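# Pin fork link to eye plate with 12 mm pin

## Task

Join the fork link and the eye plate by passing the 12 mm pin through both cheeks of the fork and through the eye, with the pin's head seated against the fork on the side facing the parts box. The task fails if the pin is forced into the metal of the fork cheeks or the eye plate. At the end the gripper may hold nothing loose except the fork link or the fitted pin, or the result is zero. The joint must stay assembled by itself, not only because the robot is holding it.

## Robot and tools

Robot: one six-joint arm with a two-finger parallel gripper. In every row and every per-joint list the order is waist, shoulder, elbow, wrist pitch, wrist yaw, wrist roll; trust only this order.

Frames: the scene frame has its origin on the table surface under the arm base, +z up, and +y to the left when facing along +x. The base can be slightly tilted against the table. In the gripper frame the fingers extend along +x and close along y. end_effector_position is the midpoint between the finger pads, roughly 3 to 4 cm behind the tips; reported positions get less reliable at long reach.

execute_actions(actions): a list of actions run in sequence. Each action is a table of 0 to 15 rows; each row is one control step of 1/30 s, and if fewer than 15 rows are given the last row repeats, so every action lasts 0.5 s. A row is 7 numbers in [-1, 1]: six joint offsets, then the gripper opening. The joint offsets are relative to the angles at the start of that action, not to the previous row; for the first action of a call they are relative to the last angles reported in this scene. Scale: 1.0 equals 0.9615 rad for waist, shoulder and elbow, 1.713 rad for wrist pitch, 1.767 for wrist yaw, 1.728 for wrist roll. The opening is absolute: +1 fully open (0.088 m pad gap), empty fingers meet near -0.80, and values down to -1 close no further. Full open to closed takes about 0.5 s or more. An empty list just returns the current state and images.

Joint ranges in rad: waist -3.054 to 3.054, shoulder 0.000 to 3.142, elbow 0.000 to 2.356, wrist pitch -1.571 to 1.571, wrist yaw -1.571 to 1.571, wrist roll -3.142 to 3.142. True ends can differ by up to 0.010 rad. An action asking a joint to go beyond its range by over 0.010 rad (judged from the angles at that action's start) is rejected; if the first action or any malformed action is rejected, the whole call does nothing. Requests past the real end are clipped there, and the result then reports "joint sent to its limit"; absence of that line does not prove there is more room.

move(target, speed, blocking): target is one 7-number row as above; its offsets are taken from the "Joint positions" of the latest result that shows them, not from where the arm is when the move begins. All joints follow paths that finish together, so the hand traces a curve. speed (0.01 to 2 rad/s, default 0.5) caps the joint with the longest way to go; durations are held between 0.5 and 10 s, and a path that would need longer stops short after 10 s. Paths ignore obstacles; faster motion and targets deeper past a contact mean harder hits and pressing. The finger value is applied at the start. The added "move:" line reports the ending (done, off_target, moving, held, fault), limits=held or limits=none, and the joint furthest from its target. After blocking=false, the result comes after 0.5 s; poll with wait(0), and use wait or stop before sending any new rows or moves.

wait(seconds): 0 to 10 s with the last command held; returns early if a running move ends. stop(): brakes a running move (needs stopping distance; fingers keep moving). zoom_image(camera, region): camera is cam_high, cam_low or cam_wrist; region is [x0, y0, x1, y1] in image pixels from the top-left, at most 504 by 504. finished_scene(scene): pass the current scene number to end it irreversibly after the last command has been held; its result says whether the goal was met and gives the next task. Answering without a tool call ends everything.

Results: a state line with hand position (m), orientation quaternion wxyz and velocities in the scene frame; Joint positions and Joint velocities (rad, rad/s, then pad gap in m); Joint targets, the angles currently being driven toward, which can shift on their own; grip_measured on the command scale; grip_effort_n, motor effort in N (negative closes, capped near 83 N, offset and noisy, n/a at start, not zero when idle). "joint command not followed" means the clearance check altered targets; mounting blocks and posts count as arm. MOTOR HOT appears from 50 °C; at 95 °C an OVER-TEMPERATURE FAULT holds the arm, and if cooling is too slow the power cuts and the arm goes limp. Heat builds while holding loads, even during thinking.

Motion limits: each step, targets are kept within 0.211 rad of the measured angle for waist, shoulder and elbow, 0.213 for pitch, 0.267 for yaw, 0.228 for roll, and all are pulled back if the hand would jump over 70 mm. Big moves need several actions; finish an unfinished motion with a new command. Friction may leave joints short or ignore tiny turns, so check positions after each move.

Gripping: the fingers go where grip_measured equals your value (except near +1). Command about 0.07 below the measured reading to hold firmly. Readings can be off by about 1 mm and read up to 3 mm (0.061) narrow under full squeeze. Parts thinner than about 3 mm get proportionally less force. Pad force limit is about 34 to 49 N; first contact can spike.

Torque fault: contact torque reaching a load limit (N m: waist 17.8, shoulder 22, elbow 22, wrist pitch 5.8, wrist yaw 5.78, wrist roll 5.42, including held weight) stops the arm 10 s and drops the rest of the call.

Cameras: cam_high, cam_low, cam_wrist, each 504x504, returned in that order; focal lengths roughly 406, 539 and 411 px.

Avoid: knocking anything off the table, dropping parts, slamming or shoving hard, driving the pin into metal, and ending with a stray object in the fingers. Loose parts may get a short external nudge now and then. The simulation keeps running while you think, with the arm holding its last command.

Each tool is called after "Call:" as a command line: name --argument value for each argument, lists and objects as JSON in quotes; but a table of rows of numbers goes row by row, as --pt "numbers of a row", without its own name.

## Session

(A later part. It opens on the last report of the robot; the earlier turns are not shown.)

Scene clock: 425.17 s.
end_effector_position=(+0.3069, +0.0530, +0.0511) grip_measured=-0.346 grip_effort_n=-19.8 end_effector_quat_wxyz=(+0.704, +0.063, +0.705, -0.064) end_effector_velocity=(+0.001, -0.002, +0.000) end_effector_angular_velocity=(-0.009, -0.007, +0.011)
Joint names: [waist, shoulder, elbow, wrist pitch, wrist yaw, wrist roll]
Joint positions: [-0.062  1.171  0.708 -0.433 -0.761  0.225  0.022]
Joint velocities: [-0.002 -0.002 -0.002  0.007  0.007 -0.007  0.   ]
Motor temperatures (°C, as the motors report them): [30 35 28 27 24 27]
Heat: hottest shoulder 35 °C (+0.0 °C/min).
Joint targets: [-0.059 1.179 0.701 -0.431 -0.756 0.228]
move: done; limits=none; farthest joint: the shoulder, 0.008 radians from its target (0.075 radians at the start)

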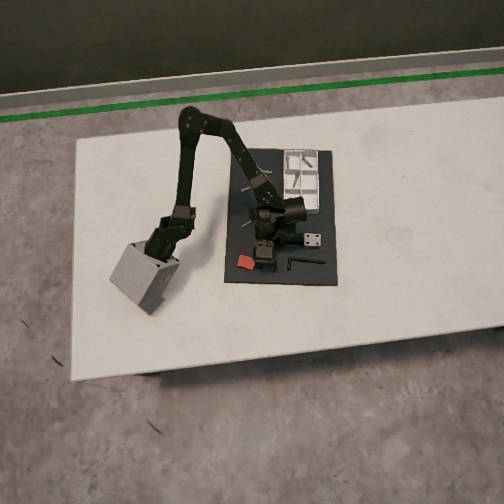

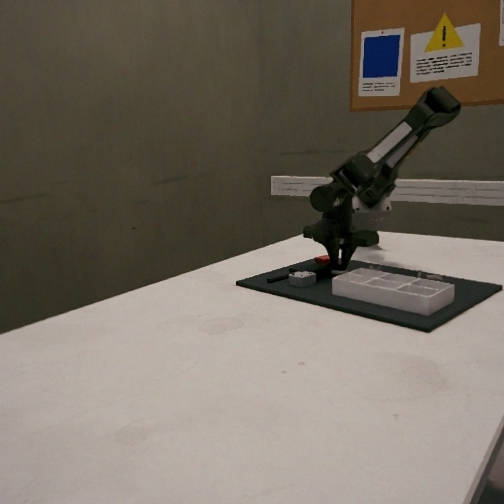

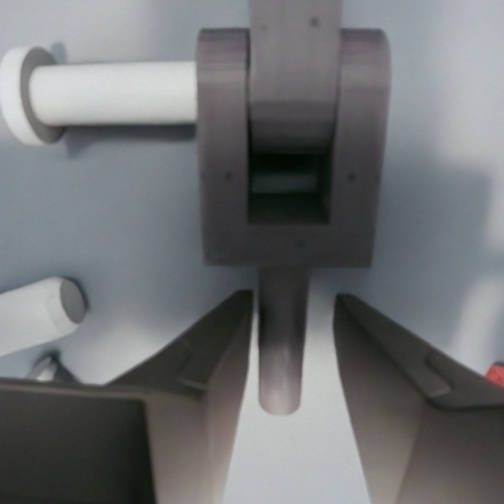

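Call:
move --target '[-0.136,-0.082,0.095,-0.163,-0.046,-0.080,-0.35]' --speed 0.4

Call:
move --target '[0.37,0.115,0.425,-0.091,0.270,-0.742,-0.9]' --speed 0.9

Call:
move --target '[0.074,0.064,-0.042,0.062,0.028,0.033,-0.9]' --speed 0.15

Scene clock: 432.23 s.
end_effector_position=(+0.3059, +0.0587, +0.0910) grip_measured=-0.346 grip_effort_n=-20.7 end_effector_quat_wxyz=(+0.699, +0.073, +0.708, -0.073) end_effector_velocity=(+0.000, +0.004, +0.001) end_effector_angular_velocity=(+0.021, -0.002, +0.019)
Joint names: [waist, shoulder, elbow, wrist pitch, wrist yaw, wrist roll]
Joint positions: [-0.19   1.1    0.791 -0.71  -0.838  0.089  0.022]
Joint velocities: [-0.002 -0.002  0.002 -0.007 -0.022 -0.022 -0.   ]
Motor temperatures (°C, as the motors report them): [30 34 27 27 24 27]
Heat: hottest shoulder 34 °C (-1.0 °C/min).
Joint targets: [-0.193 1.092 0.799 -0.712 -0.843 0.087]
move: done; limits=none; farthest joint: the shoulder, 0.008 radians from its target (0.079 radians at the start)

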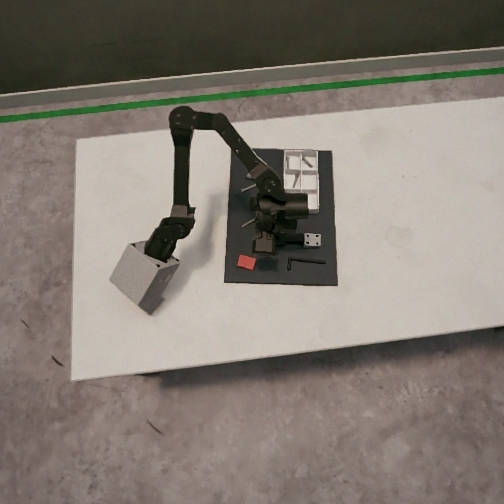

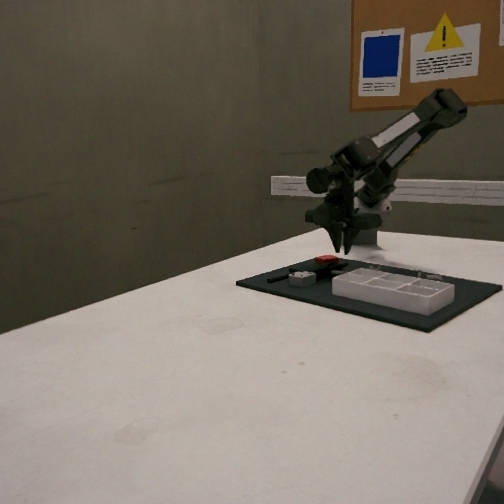

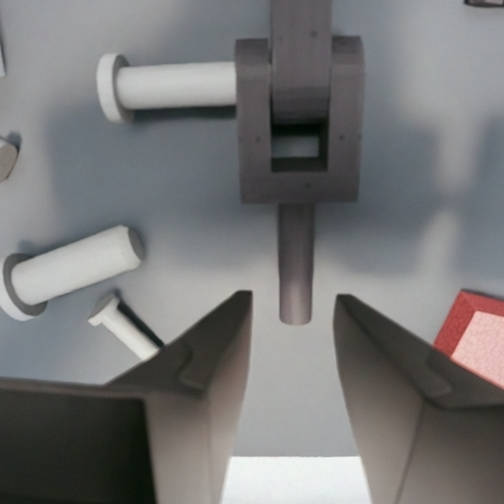

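Scene clock: 434.40 s.
end_effector_position=(+0.3718, +0.1147, +0.0885) grip_measured=-0.789 grip_effort_n=-83.5 end_effector_quat_wxyz=(+0.466, -0.511, +0.608, +0.390) end_effector_velocity=(-0.006, +0.003, -0.000) end_effector_angular_velocity=(+0.018, +0.021, -0.020)
Joint names: [waist, shoulder, elbow, wrist pitch, wrist yaw, wrist roll]
Joint positions: [ 0.163  1.2    1.192 -0.864 -0.366 -1.19   0.   ]
Joint velocities: [ 0.002 -0.002 -0.002 -0.022 -0.022  0.007 -0.   ]
Motor temperatures (°C, as the motors report them): [30 34 28 27 24 27]
Heat: hottest shoulder 34 °C (-1.0 °C/min).
Joint targets: [0.166 1.211 1.200 -0.866 -0.361 -1.193]
move: off_target; limits=none; farthest joint: the shoulder, 0.011 radians from its target (0.111 radians at the start)

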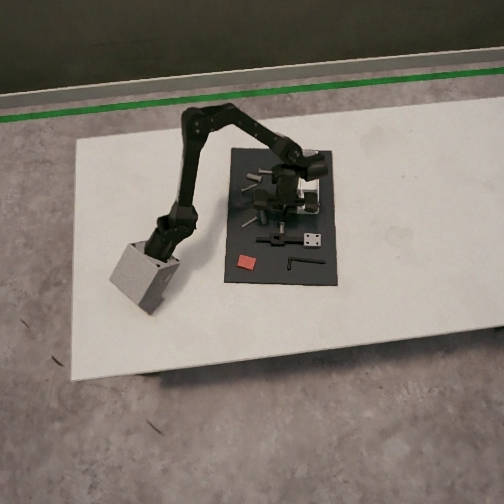

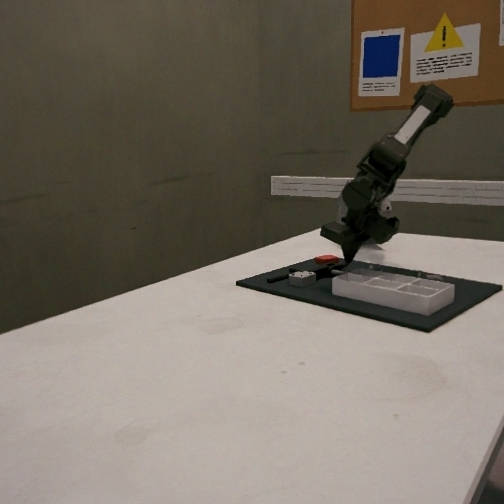

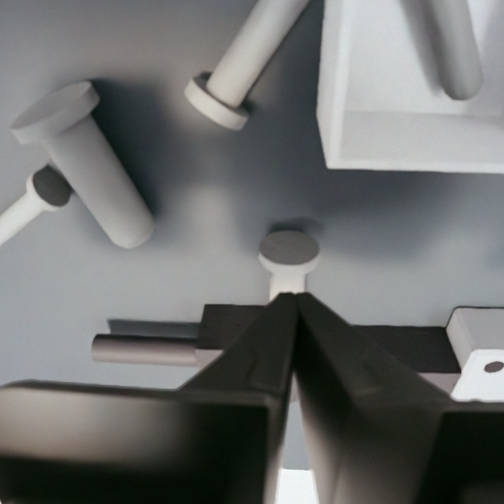

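Scene clock: 435.57 s.
end_effector_position=(+0.3744, +0.1174, +0.0619) grip_measured=-0.789 grip_effort_n=-83.5 end_effector_quat_wxyz=(+0.469, -0.513, +0.603, +0.392) end_effector_velocity=(-0.002, -0.000, +0.001) end_effector_angular_velocity=(+0.004, +0.012, +0.015)
Joint names: [waist, shoulder, elbow, wrist pitch, wrist yaw, wrist roll]
Joint positions: [ 0.233  1.246  1.163 -0.758 -0.325 -1.136  0.   ]
Joint velocities: [-0.002 -0.002 -0.002 -0.007 -0.007 -0.022 -0.   ]
Motor temperatures (°C, as the motors report them): [30 34 28 27 24 27]
Heat: hottest shoulder 34 °C (-1.0 °C/min).
Joint targets: [0.235 1.261 1.151 -0.758 -0.316 -1.133]
move: off_target; limits=none; farthest joint: the shoulder, 0.015 radians from its target (0.062 radians at the start)

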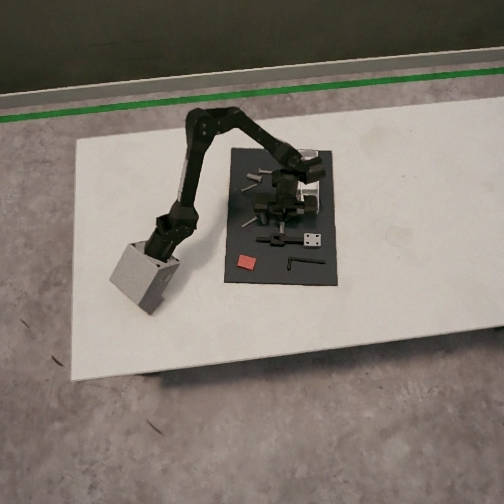

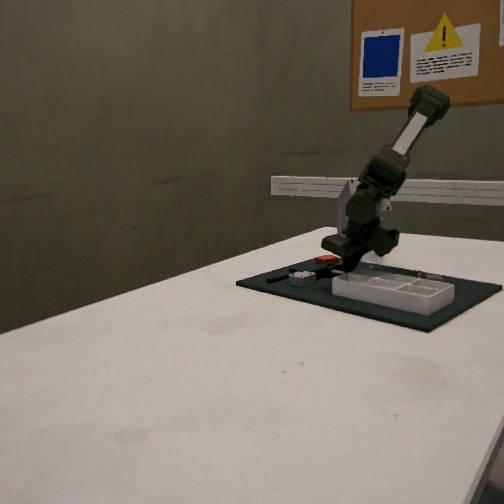

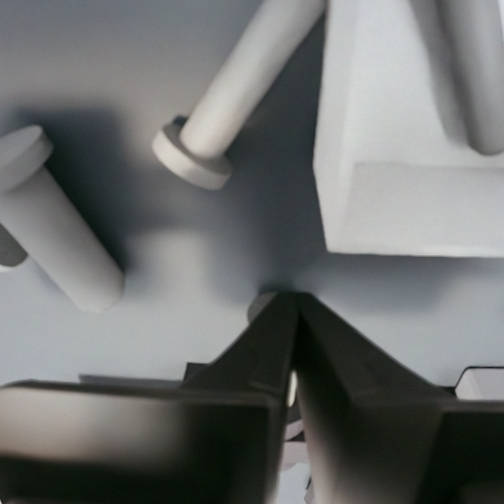

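Call:
execute_actions --actions '[[[0.010,0,0,-0.005,0,0,-0.9]]]'

Call:
move --target '[-0.024,-0.008,-0.020,0.006,-0.003,-0.008,-0.9]' --speed 0.02

Scene clock: 438.33 s.
end_effector_position=(+0.3722, +0.1188, +0.0611) grip_measured=-0.789 grip_effort_n=-83.5 end_effector_quat_wxyz=(+0.467, -0.510, +0.604, +0.395) end_effector_velocity=(-0.003, +0.004, +0.001) end_effector_angular_velocity=(+0.022, +0.011, +0.005)
Joint names: [waist, shoulder, elbow, wrist pitch, wrist yaw, wrist roll]
Joint positions: [ 0.24   1.246  1.163 -0.765 -0.325 -1.135  0.   ]
Joint velocities: [ 0.002 -0.007 -0.002 -0.007 -0.022 -0.007 -0.   ]
Motor temperatures (°C, as the motors report them): [30 34 28 27 24 27]
Heat: hottest shoulder 34 °C (-1.0 °C/min).
Joint targets: [0.243 1.246 1.163 -0.767 -0.325 -1.136]

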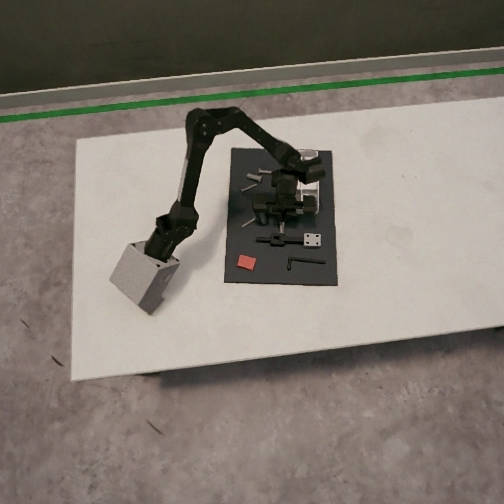

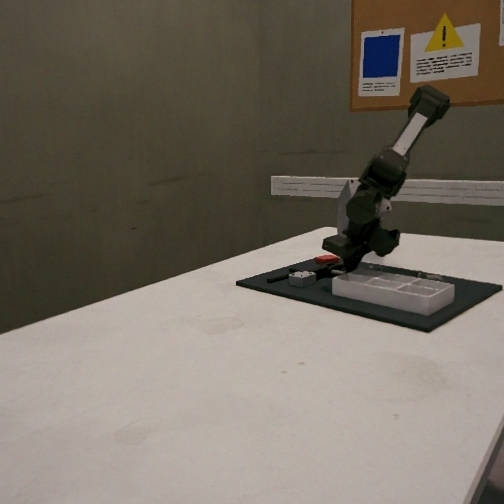

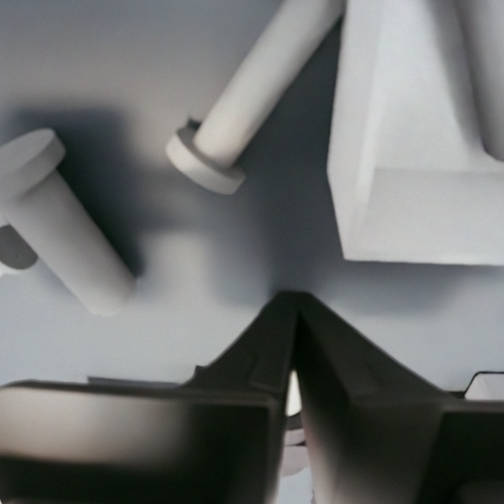

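Scene clock: 439.87 s.
end_effector_position=(+0.3726, +0.1133, +0.0618) grip_measured=-0.789 grip_effort_n=-83.5 end_effector_quat_wxyz=(+0.468, -0.512, +0.604, +0.393) end_effector_velocity=(+0.001, +0.001, -0.001) end_effector_angular_velocity=(+0.018, +0.001, +0.002)
Joint names: [waist, shoulder, elbow, wrist pitch, wrist yaw, wrist roll]
Joint positions: [ 0.221  1.246  1.152 -0.755 -0.333 -1.147  0.   ]
Joint velocities: [-0.007  0.002 -0.002  0.007 -0.022 -0.007 -0.   ]
Motor temperatures (°C, as the motors report them): [30 34 28 27 24 27]
Heat: hottest shoulder 34 °C (-1.0 °C/min).
Joint targets: [0.216 1.239 1.143 -0.755 -0.330 -1.150]
move: done; limits=none; farthest joint: the shoulder, 0.008 radians from its target (0.008 radians at the start)

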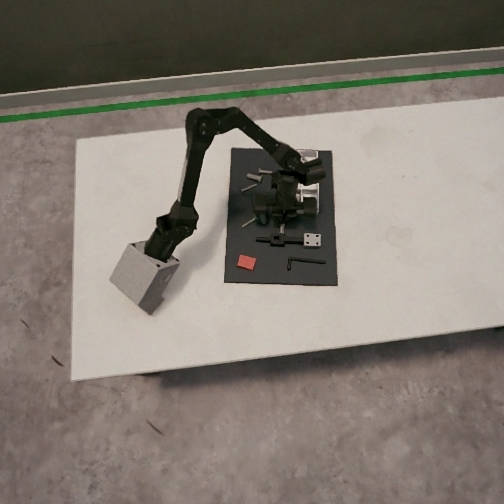

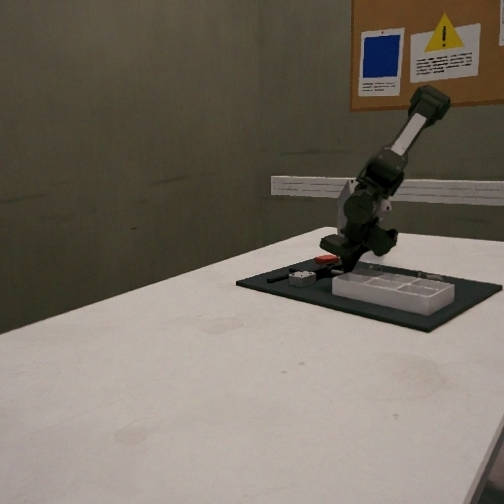

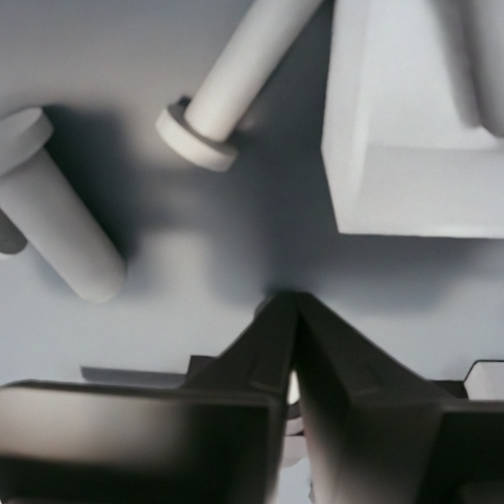

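Going in. Continue 10 mm, then 5.

Call:
move --target '[-0.037,0,-0.036,0.011,-0.009,-0.016,-0.9]' --speed 0.03

Call:
move --target '[-0.022,0.004,-0.021,0.006,-0.004,-0.009,-0.9]' --speed 0.02

Scene clock: 444.40 s.
end_effector_position=(+0.3710, +0.1024, +0.0619) grip_measured=-0.789 grip_effort_n=-83.5 end_effector_quat_wxyz=(+0.466, -0.514, +0.605, +0.390) end_effector_velocity=(-0.001, -0.002, +0.003) end_effector_angular_velocity=(-0.012, -0.002, +0.002)
Joint names: [waist, shoulder, elbow, wrist pitch, wrist yaw, wrist roll]
Joint positions: [ 0.19   1.246  1.126 -0.737 -0.346 -1.172  0.   ]
Joint velocities: [-0.007 -0.007 -0.002 -0.007  0.007 -0.007 -0.   ]
Motor temperatures (°C, as the motors report them): [30 34 27 27 24 27]
Heat: hottest shoulder 34 °C (-1.0 °C/min).
Joint targets: [0.185 1.246 1.117 -0.736 -0.350 -1.175]
move: done; limits=none; farthest joint: the elbow, 0.008 radians from its target (0.034 radians at the start)

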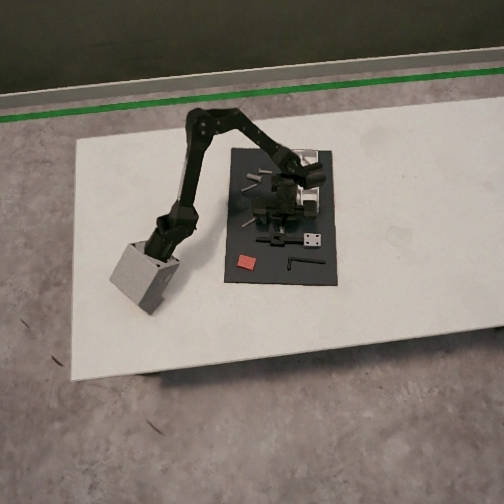

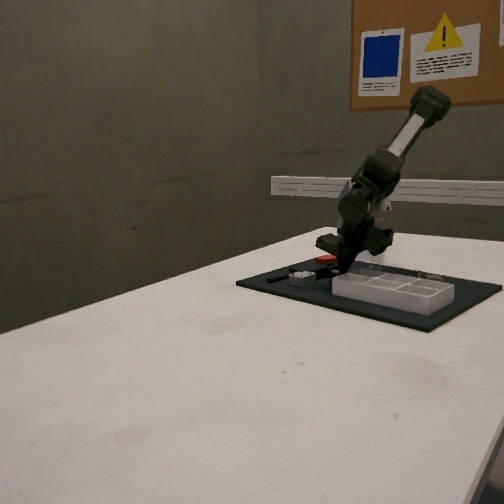

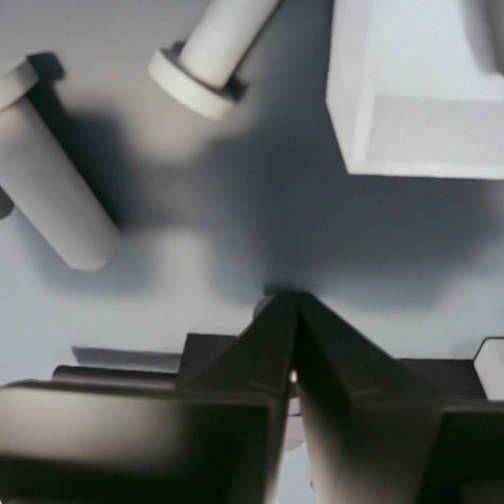

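Scene clock: 445.67 s.
end_effector_position=(+0.3711, +0.1000, +0.0617) grip_measured=-0.789 grip_effort_n=-83.5 end_effector_quat_wxyz=(+0.467, -0.515, +0.602, +0.392) end_effector_velocity=(-0.006, -0.003, +0.001) end_effector_angular_velocity=(-0.003, +0.024, +0.001)
Joint names: [waist, shoulder, elbow, wrist pitch, wrist yaw, wrist roll]
Joint positions: [ 0.179  1.246  1.117 -0.727 -0.357 -1.184  0.   ]
Joint velocities: [-0.007 -0.002 -0.007 -0.022 -0.007 -0.022 -0.   ]
Motor temperatures (°C, as the motors report them): [30 34 27 27 24 27]
Heat: hottest shoulder 34 °C (-1.0 °C/min).
Joint targets: [0.169 1.250 1.105 -0.727 -0.353 -1.187]
move: off_target; limits=none; farthest joint: the elbow, 0.011 radians from its target (0.020 radians at the start)

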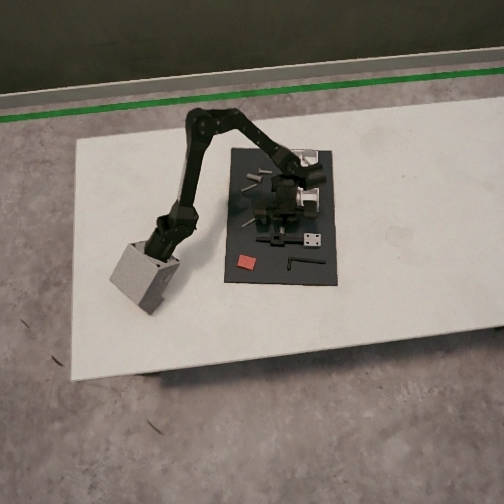

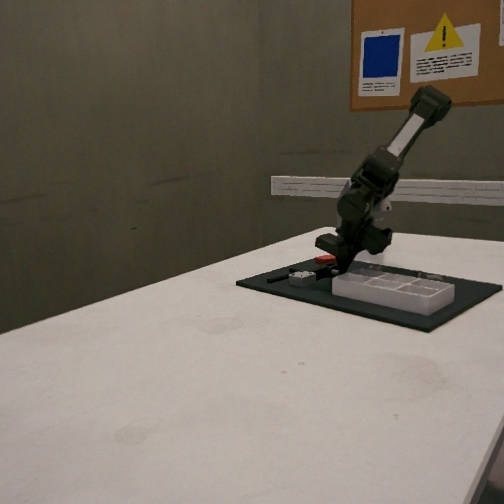

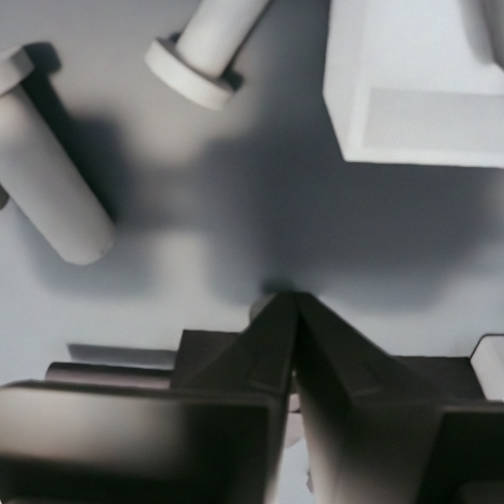

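At far cheek; back off, recentre, retry straight.

Call:
execute_actions --actions '[[[0.010,0,0,-0.006,0,0.006,-0.9]]]'

Call:
move --target '[-0.022,0,-0.023,0.004,-0.001,-0.008,-0.9]' --speed 0.02

Scene clock: 450.47 s.
end_effector_position=(+0.3687, +0.1013, +0.0609) grip_measured=-0.789 grip_effort_n=-83.5 end_effector_quat_wxyz=(+0.467, -0.511, +0.606, +0.393) end_effector_velocity=(-0.005, -0.001, +0.001) end_effector_angular_velocity=(+0.000, +0.016, -0.021)
Joint names: [waist, shoulder, elbow, wrist pitch, wrist yaw, wrist roll]
Joint positions: [ 0.185  1.246  1.117 -0.735 -0.357 -1.177  0.   ]
Joint velocities: [-0.002 -0.002 -0.002 -0.022 -0.007  0.007 -0.   ]
Motor temperatures (°C, as the motors report them): [30 34 27 27 24 27]
Heat: hottest shoulder 34 °C (-1.0 °C/min).
Joint targets: [0.188 1.246 1.117 -0.738 -0.357 -1.174]

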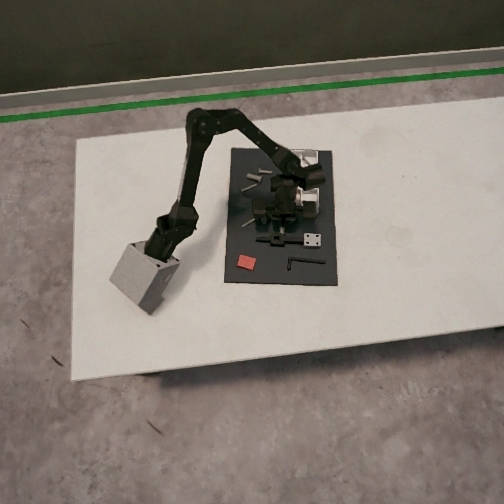

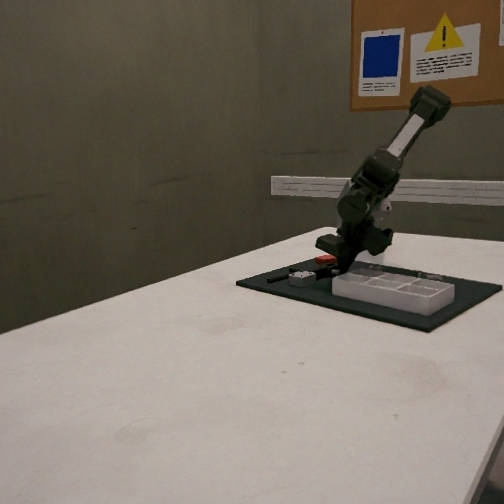

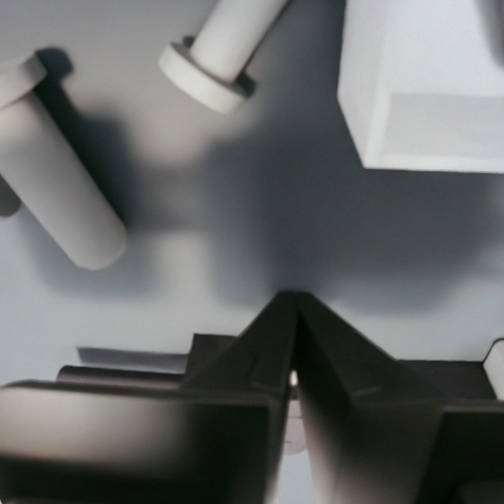

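Scene clock: 451.80 s.
end_effector_position=(+0.3680, +0.0999, +0.0604) grip_measured=-0.789 grip_effort_n=-83.5 end_effector_quat_wxyz=(+0.468, -0.510, +0.603, +0.397) end_effector_velocity=(-0.002, -0.002, +0.001) end_effector_angular_velocity=(-0.009, +0.008, +0.016)
Joint names: [waist, shoulder, elbow, wrist pitch, wrist yaw, wrist roll]
Joint positions: [ 0.177  1.246  1.109 -0.728 -0.37  -1.188  0.   ]
Joint velocities: [-0.002 -0.002 -0.002 -0.007  0.007 -0.022 -0.   ]
Motor temperatures (°C, as the motors report them): [30 35 27 27 24 27]
Heat: hottest shoulder 35 °C (+0.0 °C/min).
Joint targets: [0.164 1.246 1.095 -0.729 -0.359 -1.191]
move: off_target; limits=none; farthest joint: the waist, 0.014 radians from its target (0.021 radians at the start)

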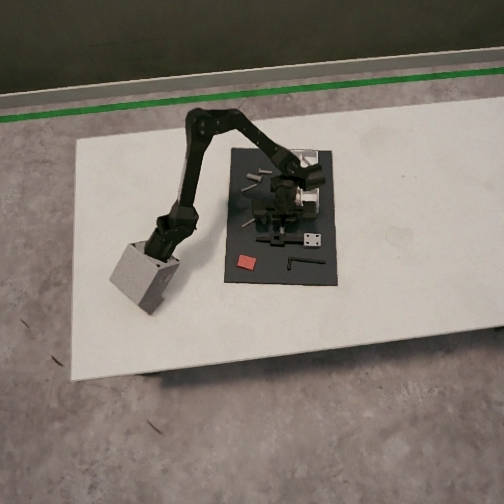

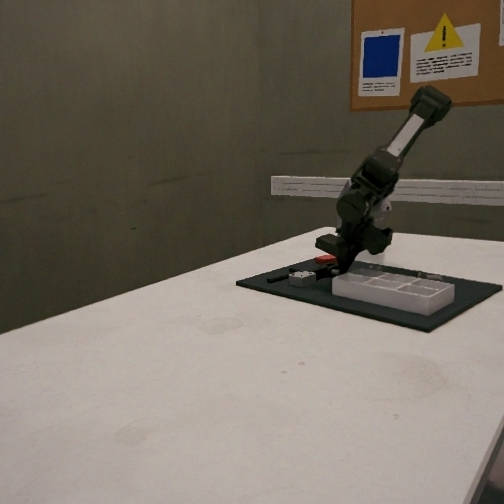

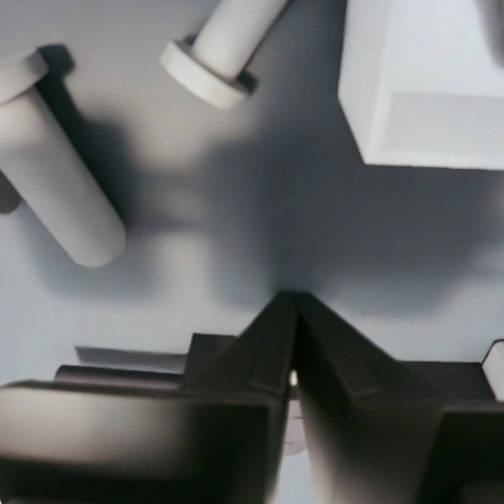

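Call:
execute_actions --actions '[]'

Call:
move --target '[0.012,0,0,0,0,0,-0.9]' --speed 0.05

Call:
move --target '[-0.024,-0.016,-0.010,0.004,-0.003,-0.008,-0.9]' --speed 0.02

Scene clock: 467.80 s.
end_effector_position=(+0.3680, +0.0999, +0.0604) grip_measured=-0.789 grip_effort_n=-83.5 end_effector_quat_wxyz=(+0.468, -0.510, +0.603, +0.397) end_effector_velocity=(-0.005, -0.001, +0.001) end_effector_angular_velocity=(+0.001, +0.019, -0.007)
Joint names: [waist, shoulder, elbow, wrist pitch, wrist yaw, wrist roll]
Joint positions: [ 0.177  1.246  1.109 -0.728 -0.37  -1.188  0.   ]
Joint velocities: [-0.002 -0.002 -0.002 -0.022 -0.007 -0.007 -0.   ]
Motor temperatures (°C, as the motors report them): [30 35 27 27 24 27]
Heat: hottest shoulder 35 °C (+0.0 °C/min).
Joint targets: [0.164 1.246 1.095 -0.729 -0.359 -1.190]

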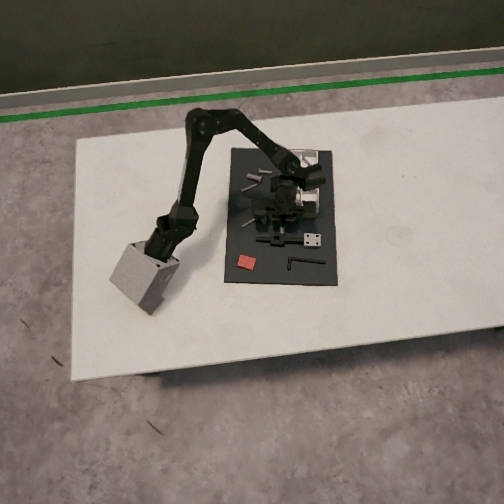

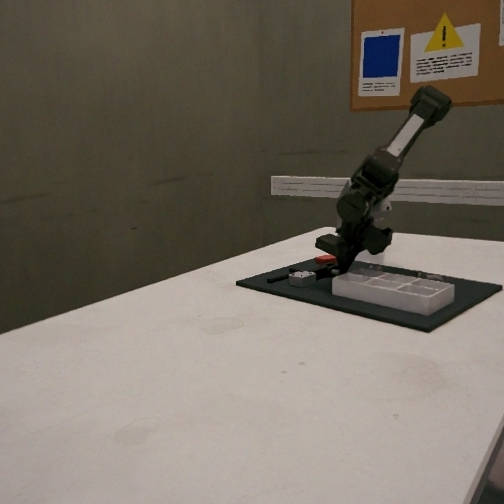

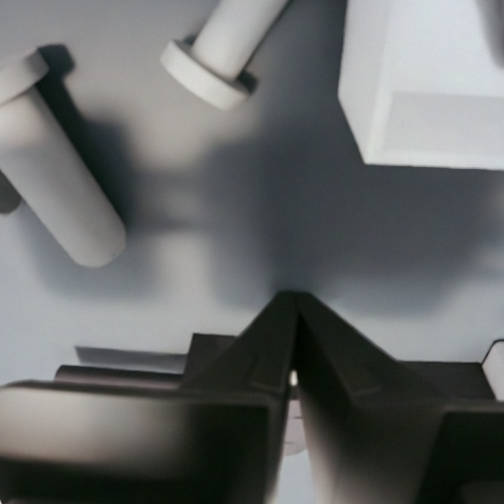

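Scene clock: 468.53 s.
end_effector_position=(+0.3673, +0.1023, +0.0591) grip_measured=-0.789 grip_effort_n=-83.5 end_effector_quat_wxyz=(+0.467, -0.509, +0.601, +0.401) end_effector_velocity=(-0.003, +0.003, -0.002) end_effector_angular_velocity=(+0.032, +0.018, -0.005)
Joint names: [waist, shoulder, elbow, wrist pitch, wrist yaw, wrist roll]
Joint positions: [ 0.186  1.246  1.109 -0.727 -0.371 -1.188  0.   ]
Joint velocities: [-0.002  0.002 -0.002 -0.007 -0.037 -0.007 -0.   ]
Motor temperatures (°C, as the motors report them): [30 35 27 27 24 27]
Heat: hottest shoulder 35 °C (+0.0 °C/min).
Joint targets: [0.189 1.246 1.109 -0.728 -0.370 -1.188]
move: done; limits=none; farthest joint: the waist, 0.003 radians from its target (0.011 radians at the start)

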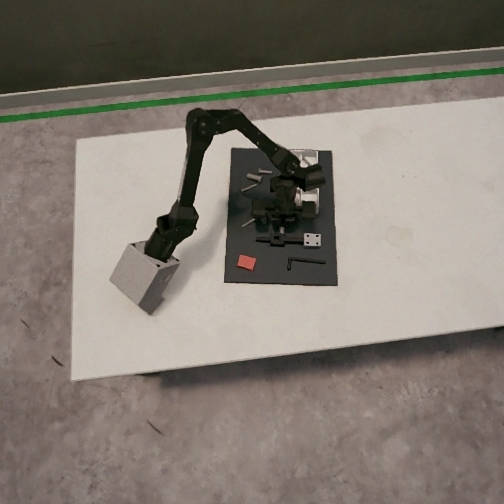

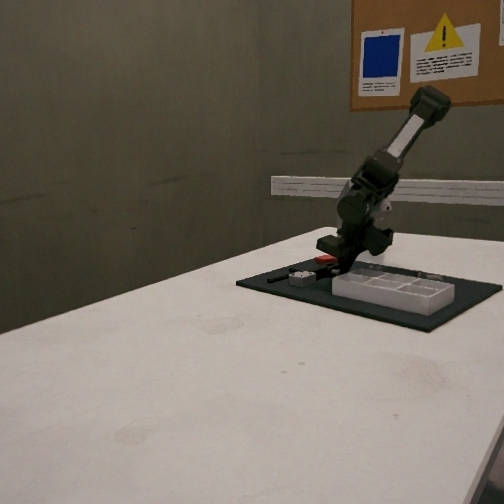

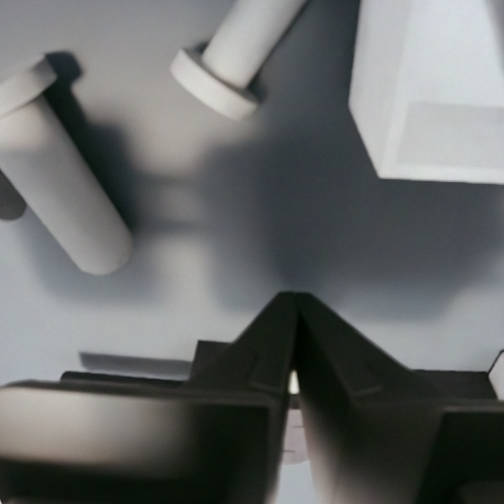

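Scene clock: 469.90 s.
end_effector_position=(+0.3700, +0.1002, +0.0620) grip_measured=-0.789 grip_effort_n=-83.5 end_effector_quat_wxyz=(+0.469, -0.514, +0.597, +0.400) end_effector_velocity=(-0.005, -0.003, +0.001) end_effector_angular_velocity=(-0.013, +0.020, +0.008)
Joint names: [waist, shoulder, elbow, wrist pitch, wrist yaw, wrist roll]
Joint positions: [ 0.171  1.241  1.108 -0.721 -0.377 -1.199  0.   ]
Joint velocities: [-0.002 -0.002 -0.002 -0.022  0.007 -0.022  0.   ]
Motor temperatures (°C, as the motors report them): [30 35 27 27 24 27]
Heat: hottest shoulder 35 °C (+0.0 °C/min).
Joint targets: [0.163 1.231 1.100 -0.720 -0.376 -1.202]
move: done; limits=none; farthest joint: the shoulder, 0.010 radians from its target (0.015 radians at the start)

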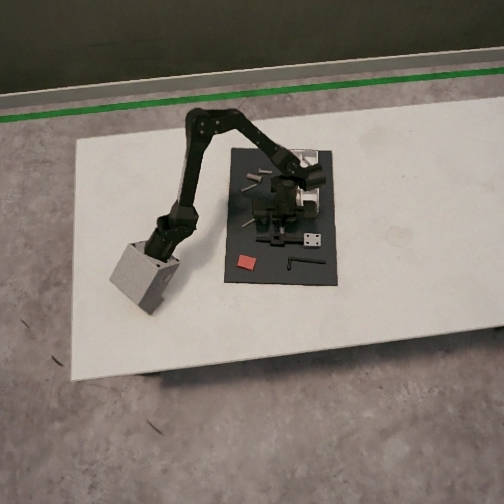

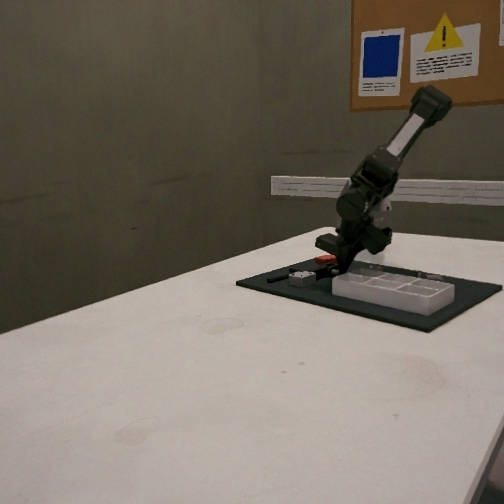

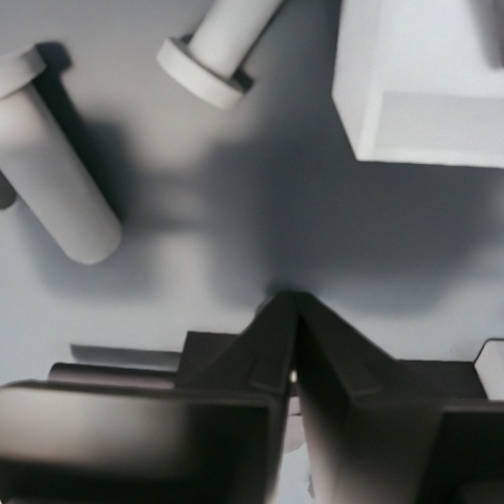

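Call:
move --target '[-0.016,-0.016,-0.024,0.002,0,-0.002,-0.9]' --speed 0.02

Call:
zoom_image --camera "cam_high" --region '[240,200,340,270]'

Call:
zoom_image --camera "cam_low" --region '[270,230,380,300]'

Scene clock: 475.20 s.
end_effector_position=(+0.3688, +0.0996, +0.0627) grip_measured=-0.789 grip_effort_n=-83.5 end_effector_quat_wxyz=(+0.471, -0.514, +0.595, +0.400) end_effector_velocity=(-0.006, -0.001, +0.001) end_effector_angular_velocity=(+0.001, +0.019, -0.007)
Joint names: [waist, shoulder, elbow, wrist pitch, wrist yaw, wrist roll]
Joint positions: [ 0.166  1.233  1.097 -0.714 -0.383 -1.2    0.   ]
Joint velocities: [-0.002 -0.007 -0.007 -0.022 -0.007 -0.007 -0.   ]
Motor temperatures (°C, as the motors report them): [30 36 27 27 24 27]
Heat: hottest shoulder 36 °C (+1.0 °C/min).
Joint targets: [0.155 1.225 1.085 -0.717 -0.377 -1.202]
move: off_target; limits=none; farthest joint: the elbow, 0.013 radians from its target (0.023 radians at the start)

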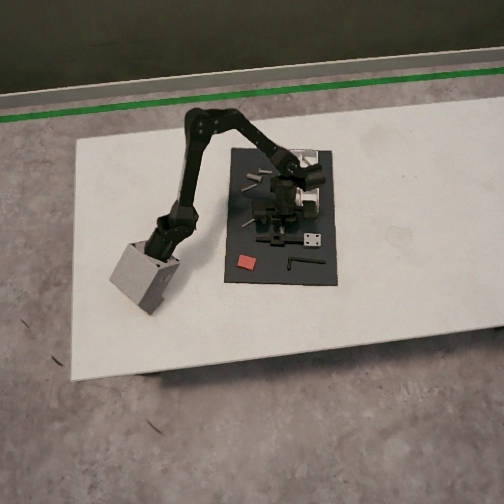

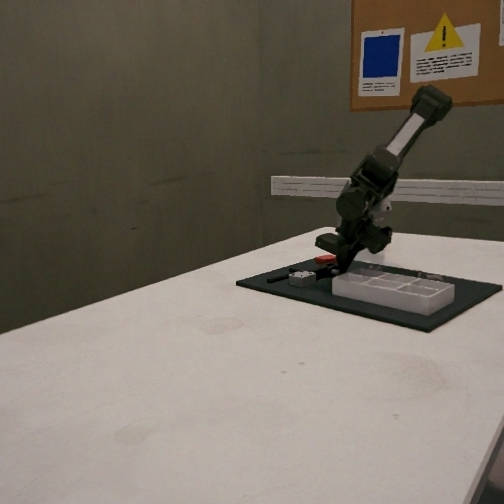

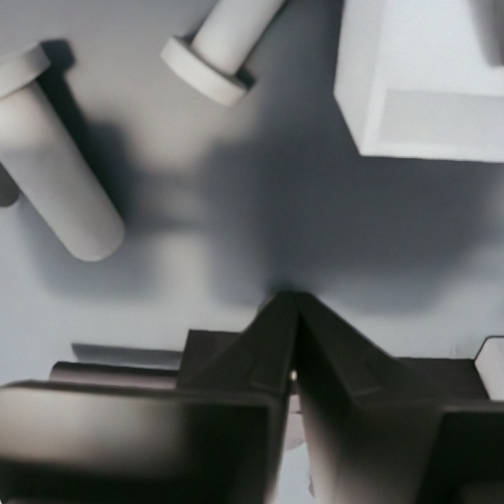

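Region (240, 200, 340, 270) of cam_high's 504x504 image, scaled by 5.040, with more detail than that image has; it fills the top 353 rows of this view, and the rest is white.

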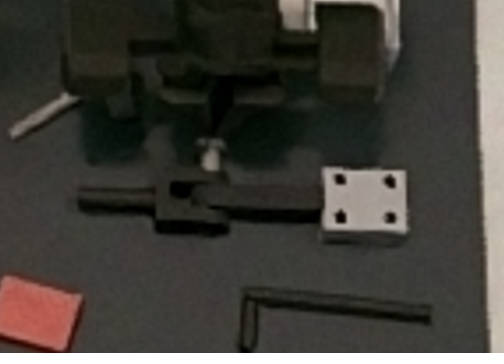

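Region (270, 230, 380, 300) of cam_low's 504x504 image, scaled by 4.582, with more detail than that image has; it fills the top 321 rows of this view, and the rest is white.

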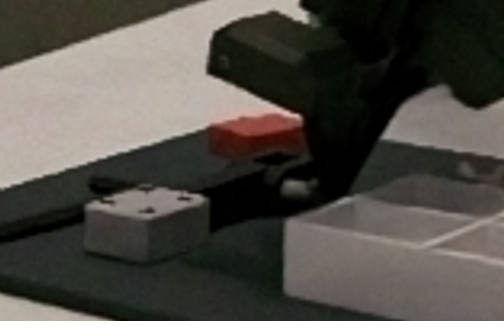

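Call:
move --target '[0.016,0,0.012,0,0,0,-0.9]' --speed 0.1

Call:
move --target '[-0.11,-0.10,0.06,-0.09,-0.035,-0.05,-0.9]'

Call:
move --target '[-0.2,0,-0.16,0.06,-0.07,-0.087,0.6]'

Scene clock: 478.57 s.
end_effector_position=(+0.3689, +0.1037, +0.0614) grip_measured=-0.789 grip_effort_n=-83.5 end_effector_quat_wxyz=(+0.471, -0.514, +0.591, +0.405) end_effector_velocity=(-0.006, +0.001, +0.000) end_effector_angular_velocity=(+0.004, +0.022, -0.004)
Joint names: [waist, shoulder, elbow, wrist pitch, wrist yaw, wrist roll]
Joint positions: [ 0.179  1.233  1.101 -0.713 -0.384 -1.2    0.   ]
Joint velocities: [ 0.002 -0.002 -0.002 -0.022 -0.007 -0.007 -0.   ]
Motor temperatures (°C, as the motors report them): [30 36 27 27 24 27]
Heat: hottest shoulder 36 °C (+1.0 °C/min).
Joint targets: [0.182 1.234 1.109 -0.714 -0.383 -1.200]
move: done; limits=none; farthest joint: the elbow, 0.007 radians from its target (0.011 radians at the start)

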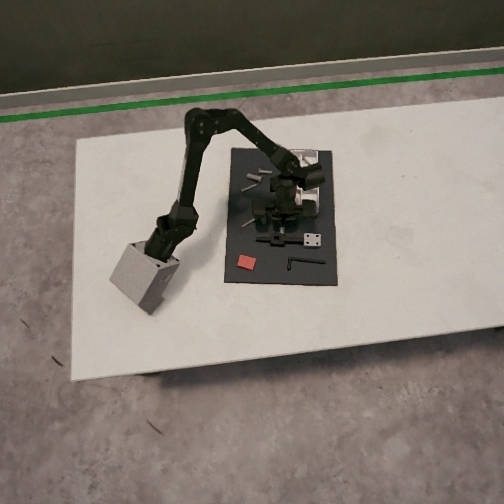

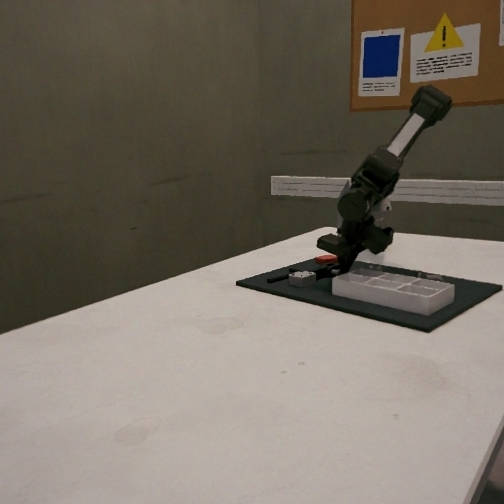

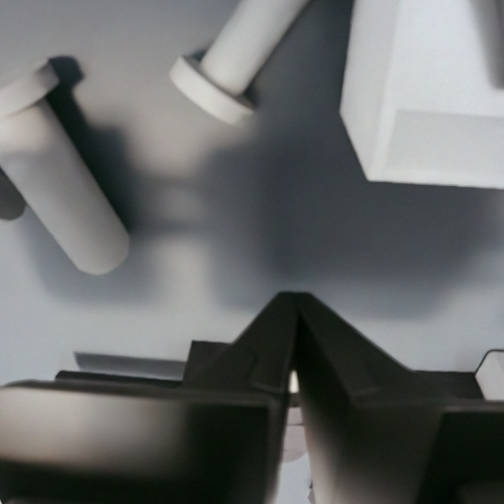

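Scene clock: 479.53 s.
end_effector_position=(+0.3686, +0.1065, +0.1044) grip_measured=-0.789 grip_effort_n=-83.5 end_effector_quat_wxyz=(+0.471, -0.522, +0.587, +0.402) end_effector_velocity=(-0.002, +0.000, +0.000) end_effector_angular_velocity=(+0.005, +0.004, -0.013)
Joint names: [waist, shoulder, elbow, wrist pitch, wrist yaw, wrist roll]
Joint positions: [ 0.077  1.148  1.151 -0.866 -0.44  -1.283  0.   ]
Joint velocities: [-0.002 -0.002 -0.002 -0.007 -0.007  0.007 -0.   ]
Motor temperatures (°C, as the motors report them): [30 36 27 27 24 27]
Heat: hottest shoulder 36 °C (+1.0 °C/min).
Joint targets: [0.073 1.137 1.159 -0.867 -0.445 -1.286]
move: off_target; limits=none; farthest joint: the shoulder, 0.011 radians from its target (0.097 radians at the start)

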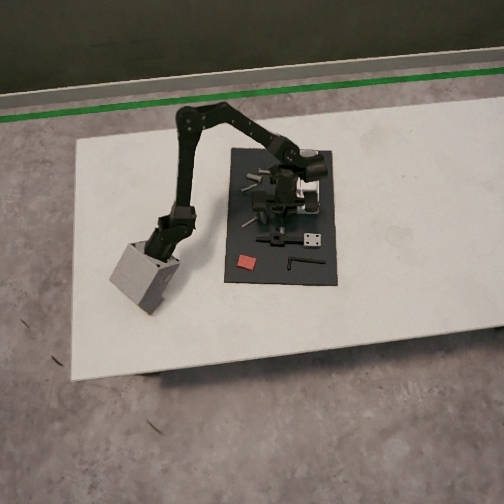

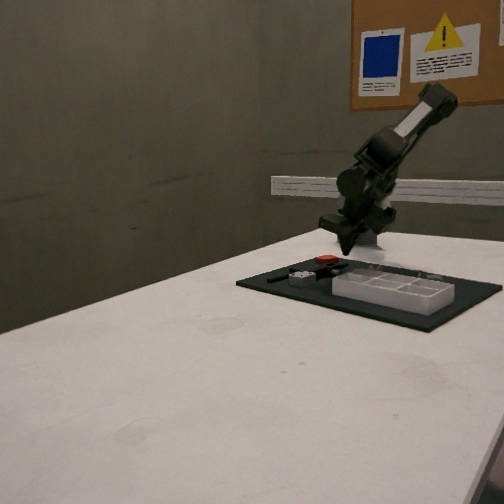

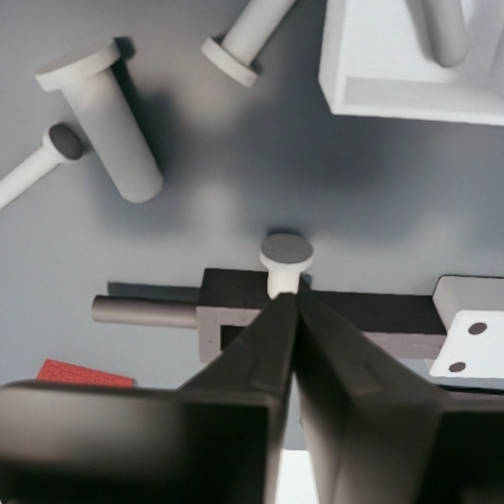

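Scene clock: 480.50 s.
end_effector_position=(+0.3559, +0.0554, +0.1065) grip_measured=+0.596 grip_effort_n=18.4 end_effector_quat_wxyz=(+0.479, -0.529, +0.578, +0.396) end_effector_velocity=(-0.005, +0.003, -0.000) end_effector_angular_velocity=(+0.021, +0.013, -0.024)
Joint names: [waist, shoulder, elbow, wrist pitch, wrist yaw, wrist roll]
Joint positions: [-0.112  1.148  1.005 -0.764 -0.558 -1.431  0.068]
Joint velocities: [-0.002 -0.002 -0.002 -0.022 -0.022  0.007 -0.   ]
Motor temperatures (°C, as the motors report them): [30 36 27 27 24 27]
Heat: hottest shoulder 36 °C (+1.0 °C/min).
Joint targets: [-0.116 1.148 0.997 -0.763 -0.564 -1.434]
move: done; limits=none; farthest joint: the elbow, 0.008 radians from its target (0.154 radians at the start)

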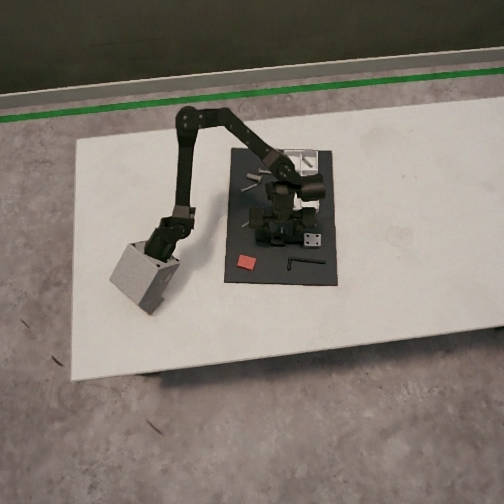

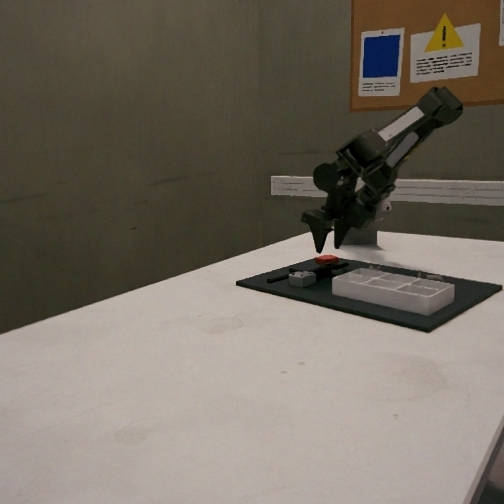

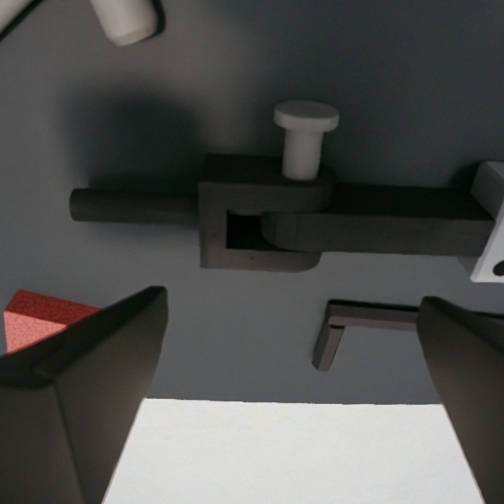

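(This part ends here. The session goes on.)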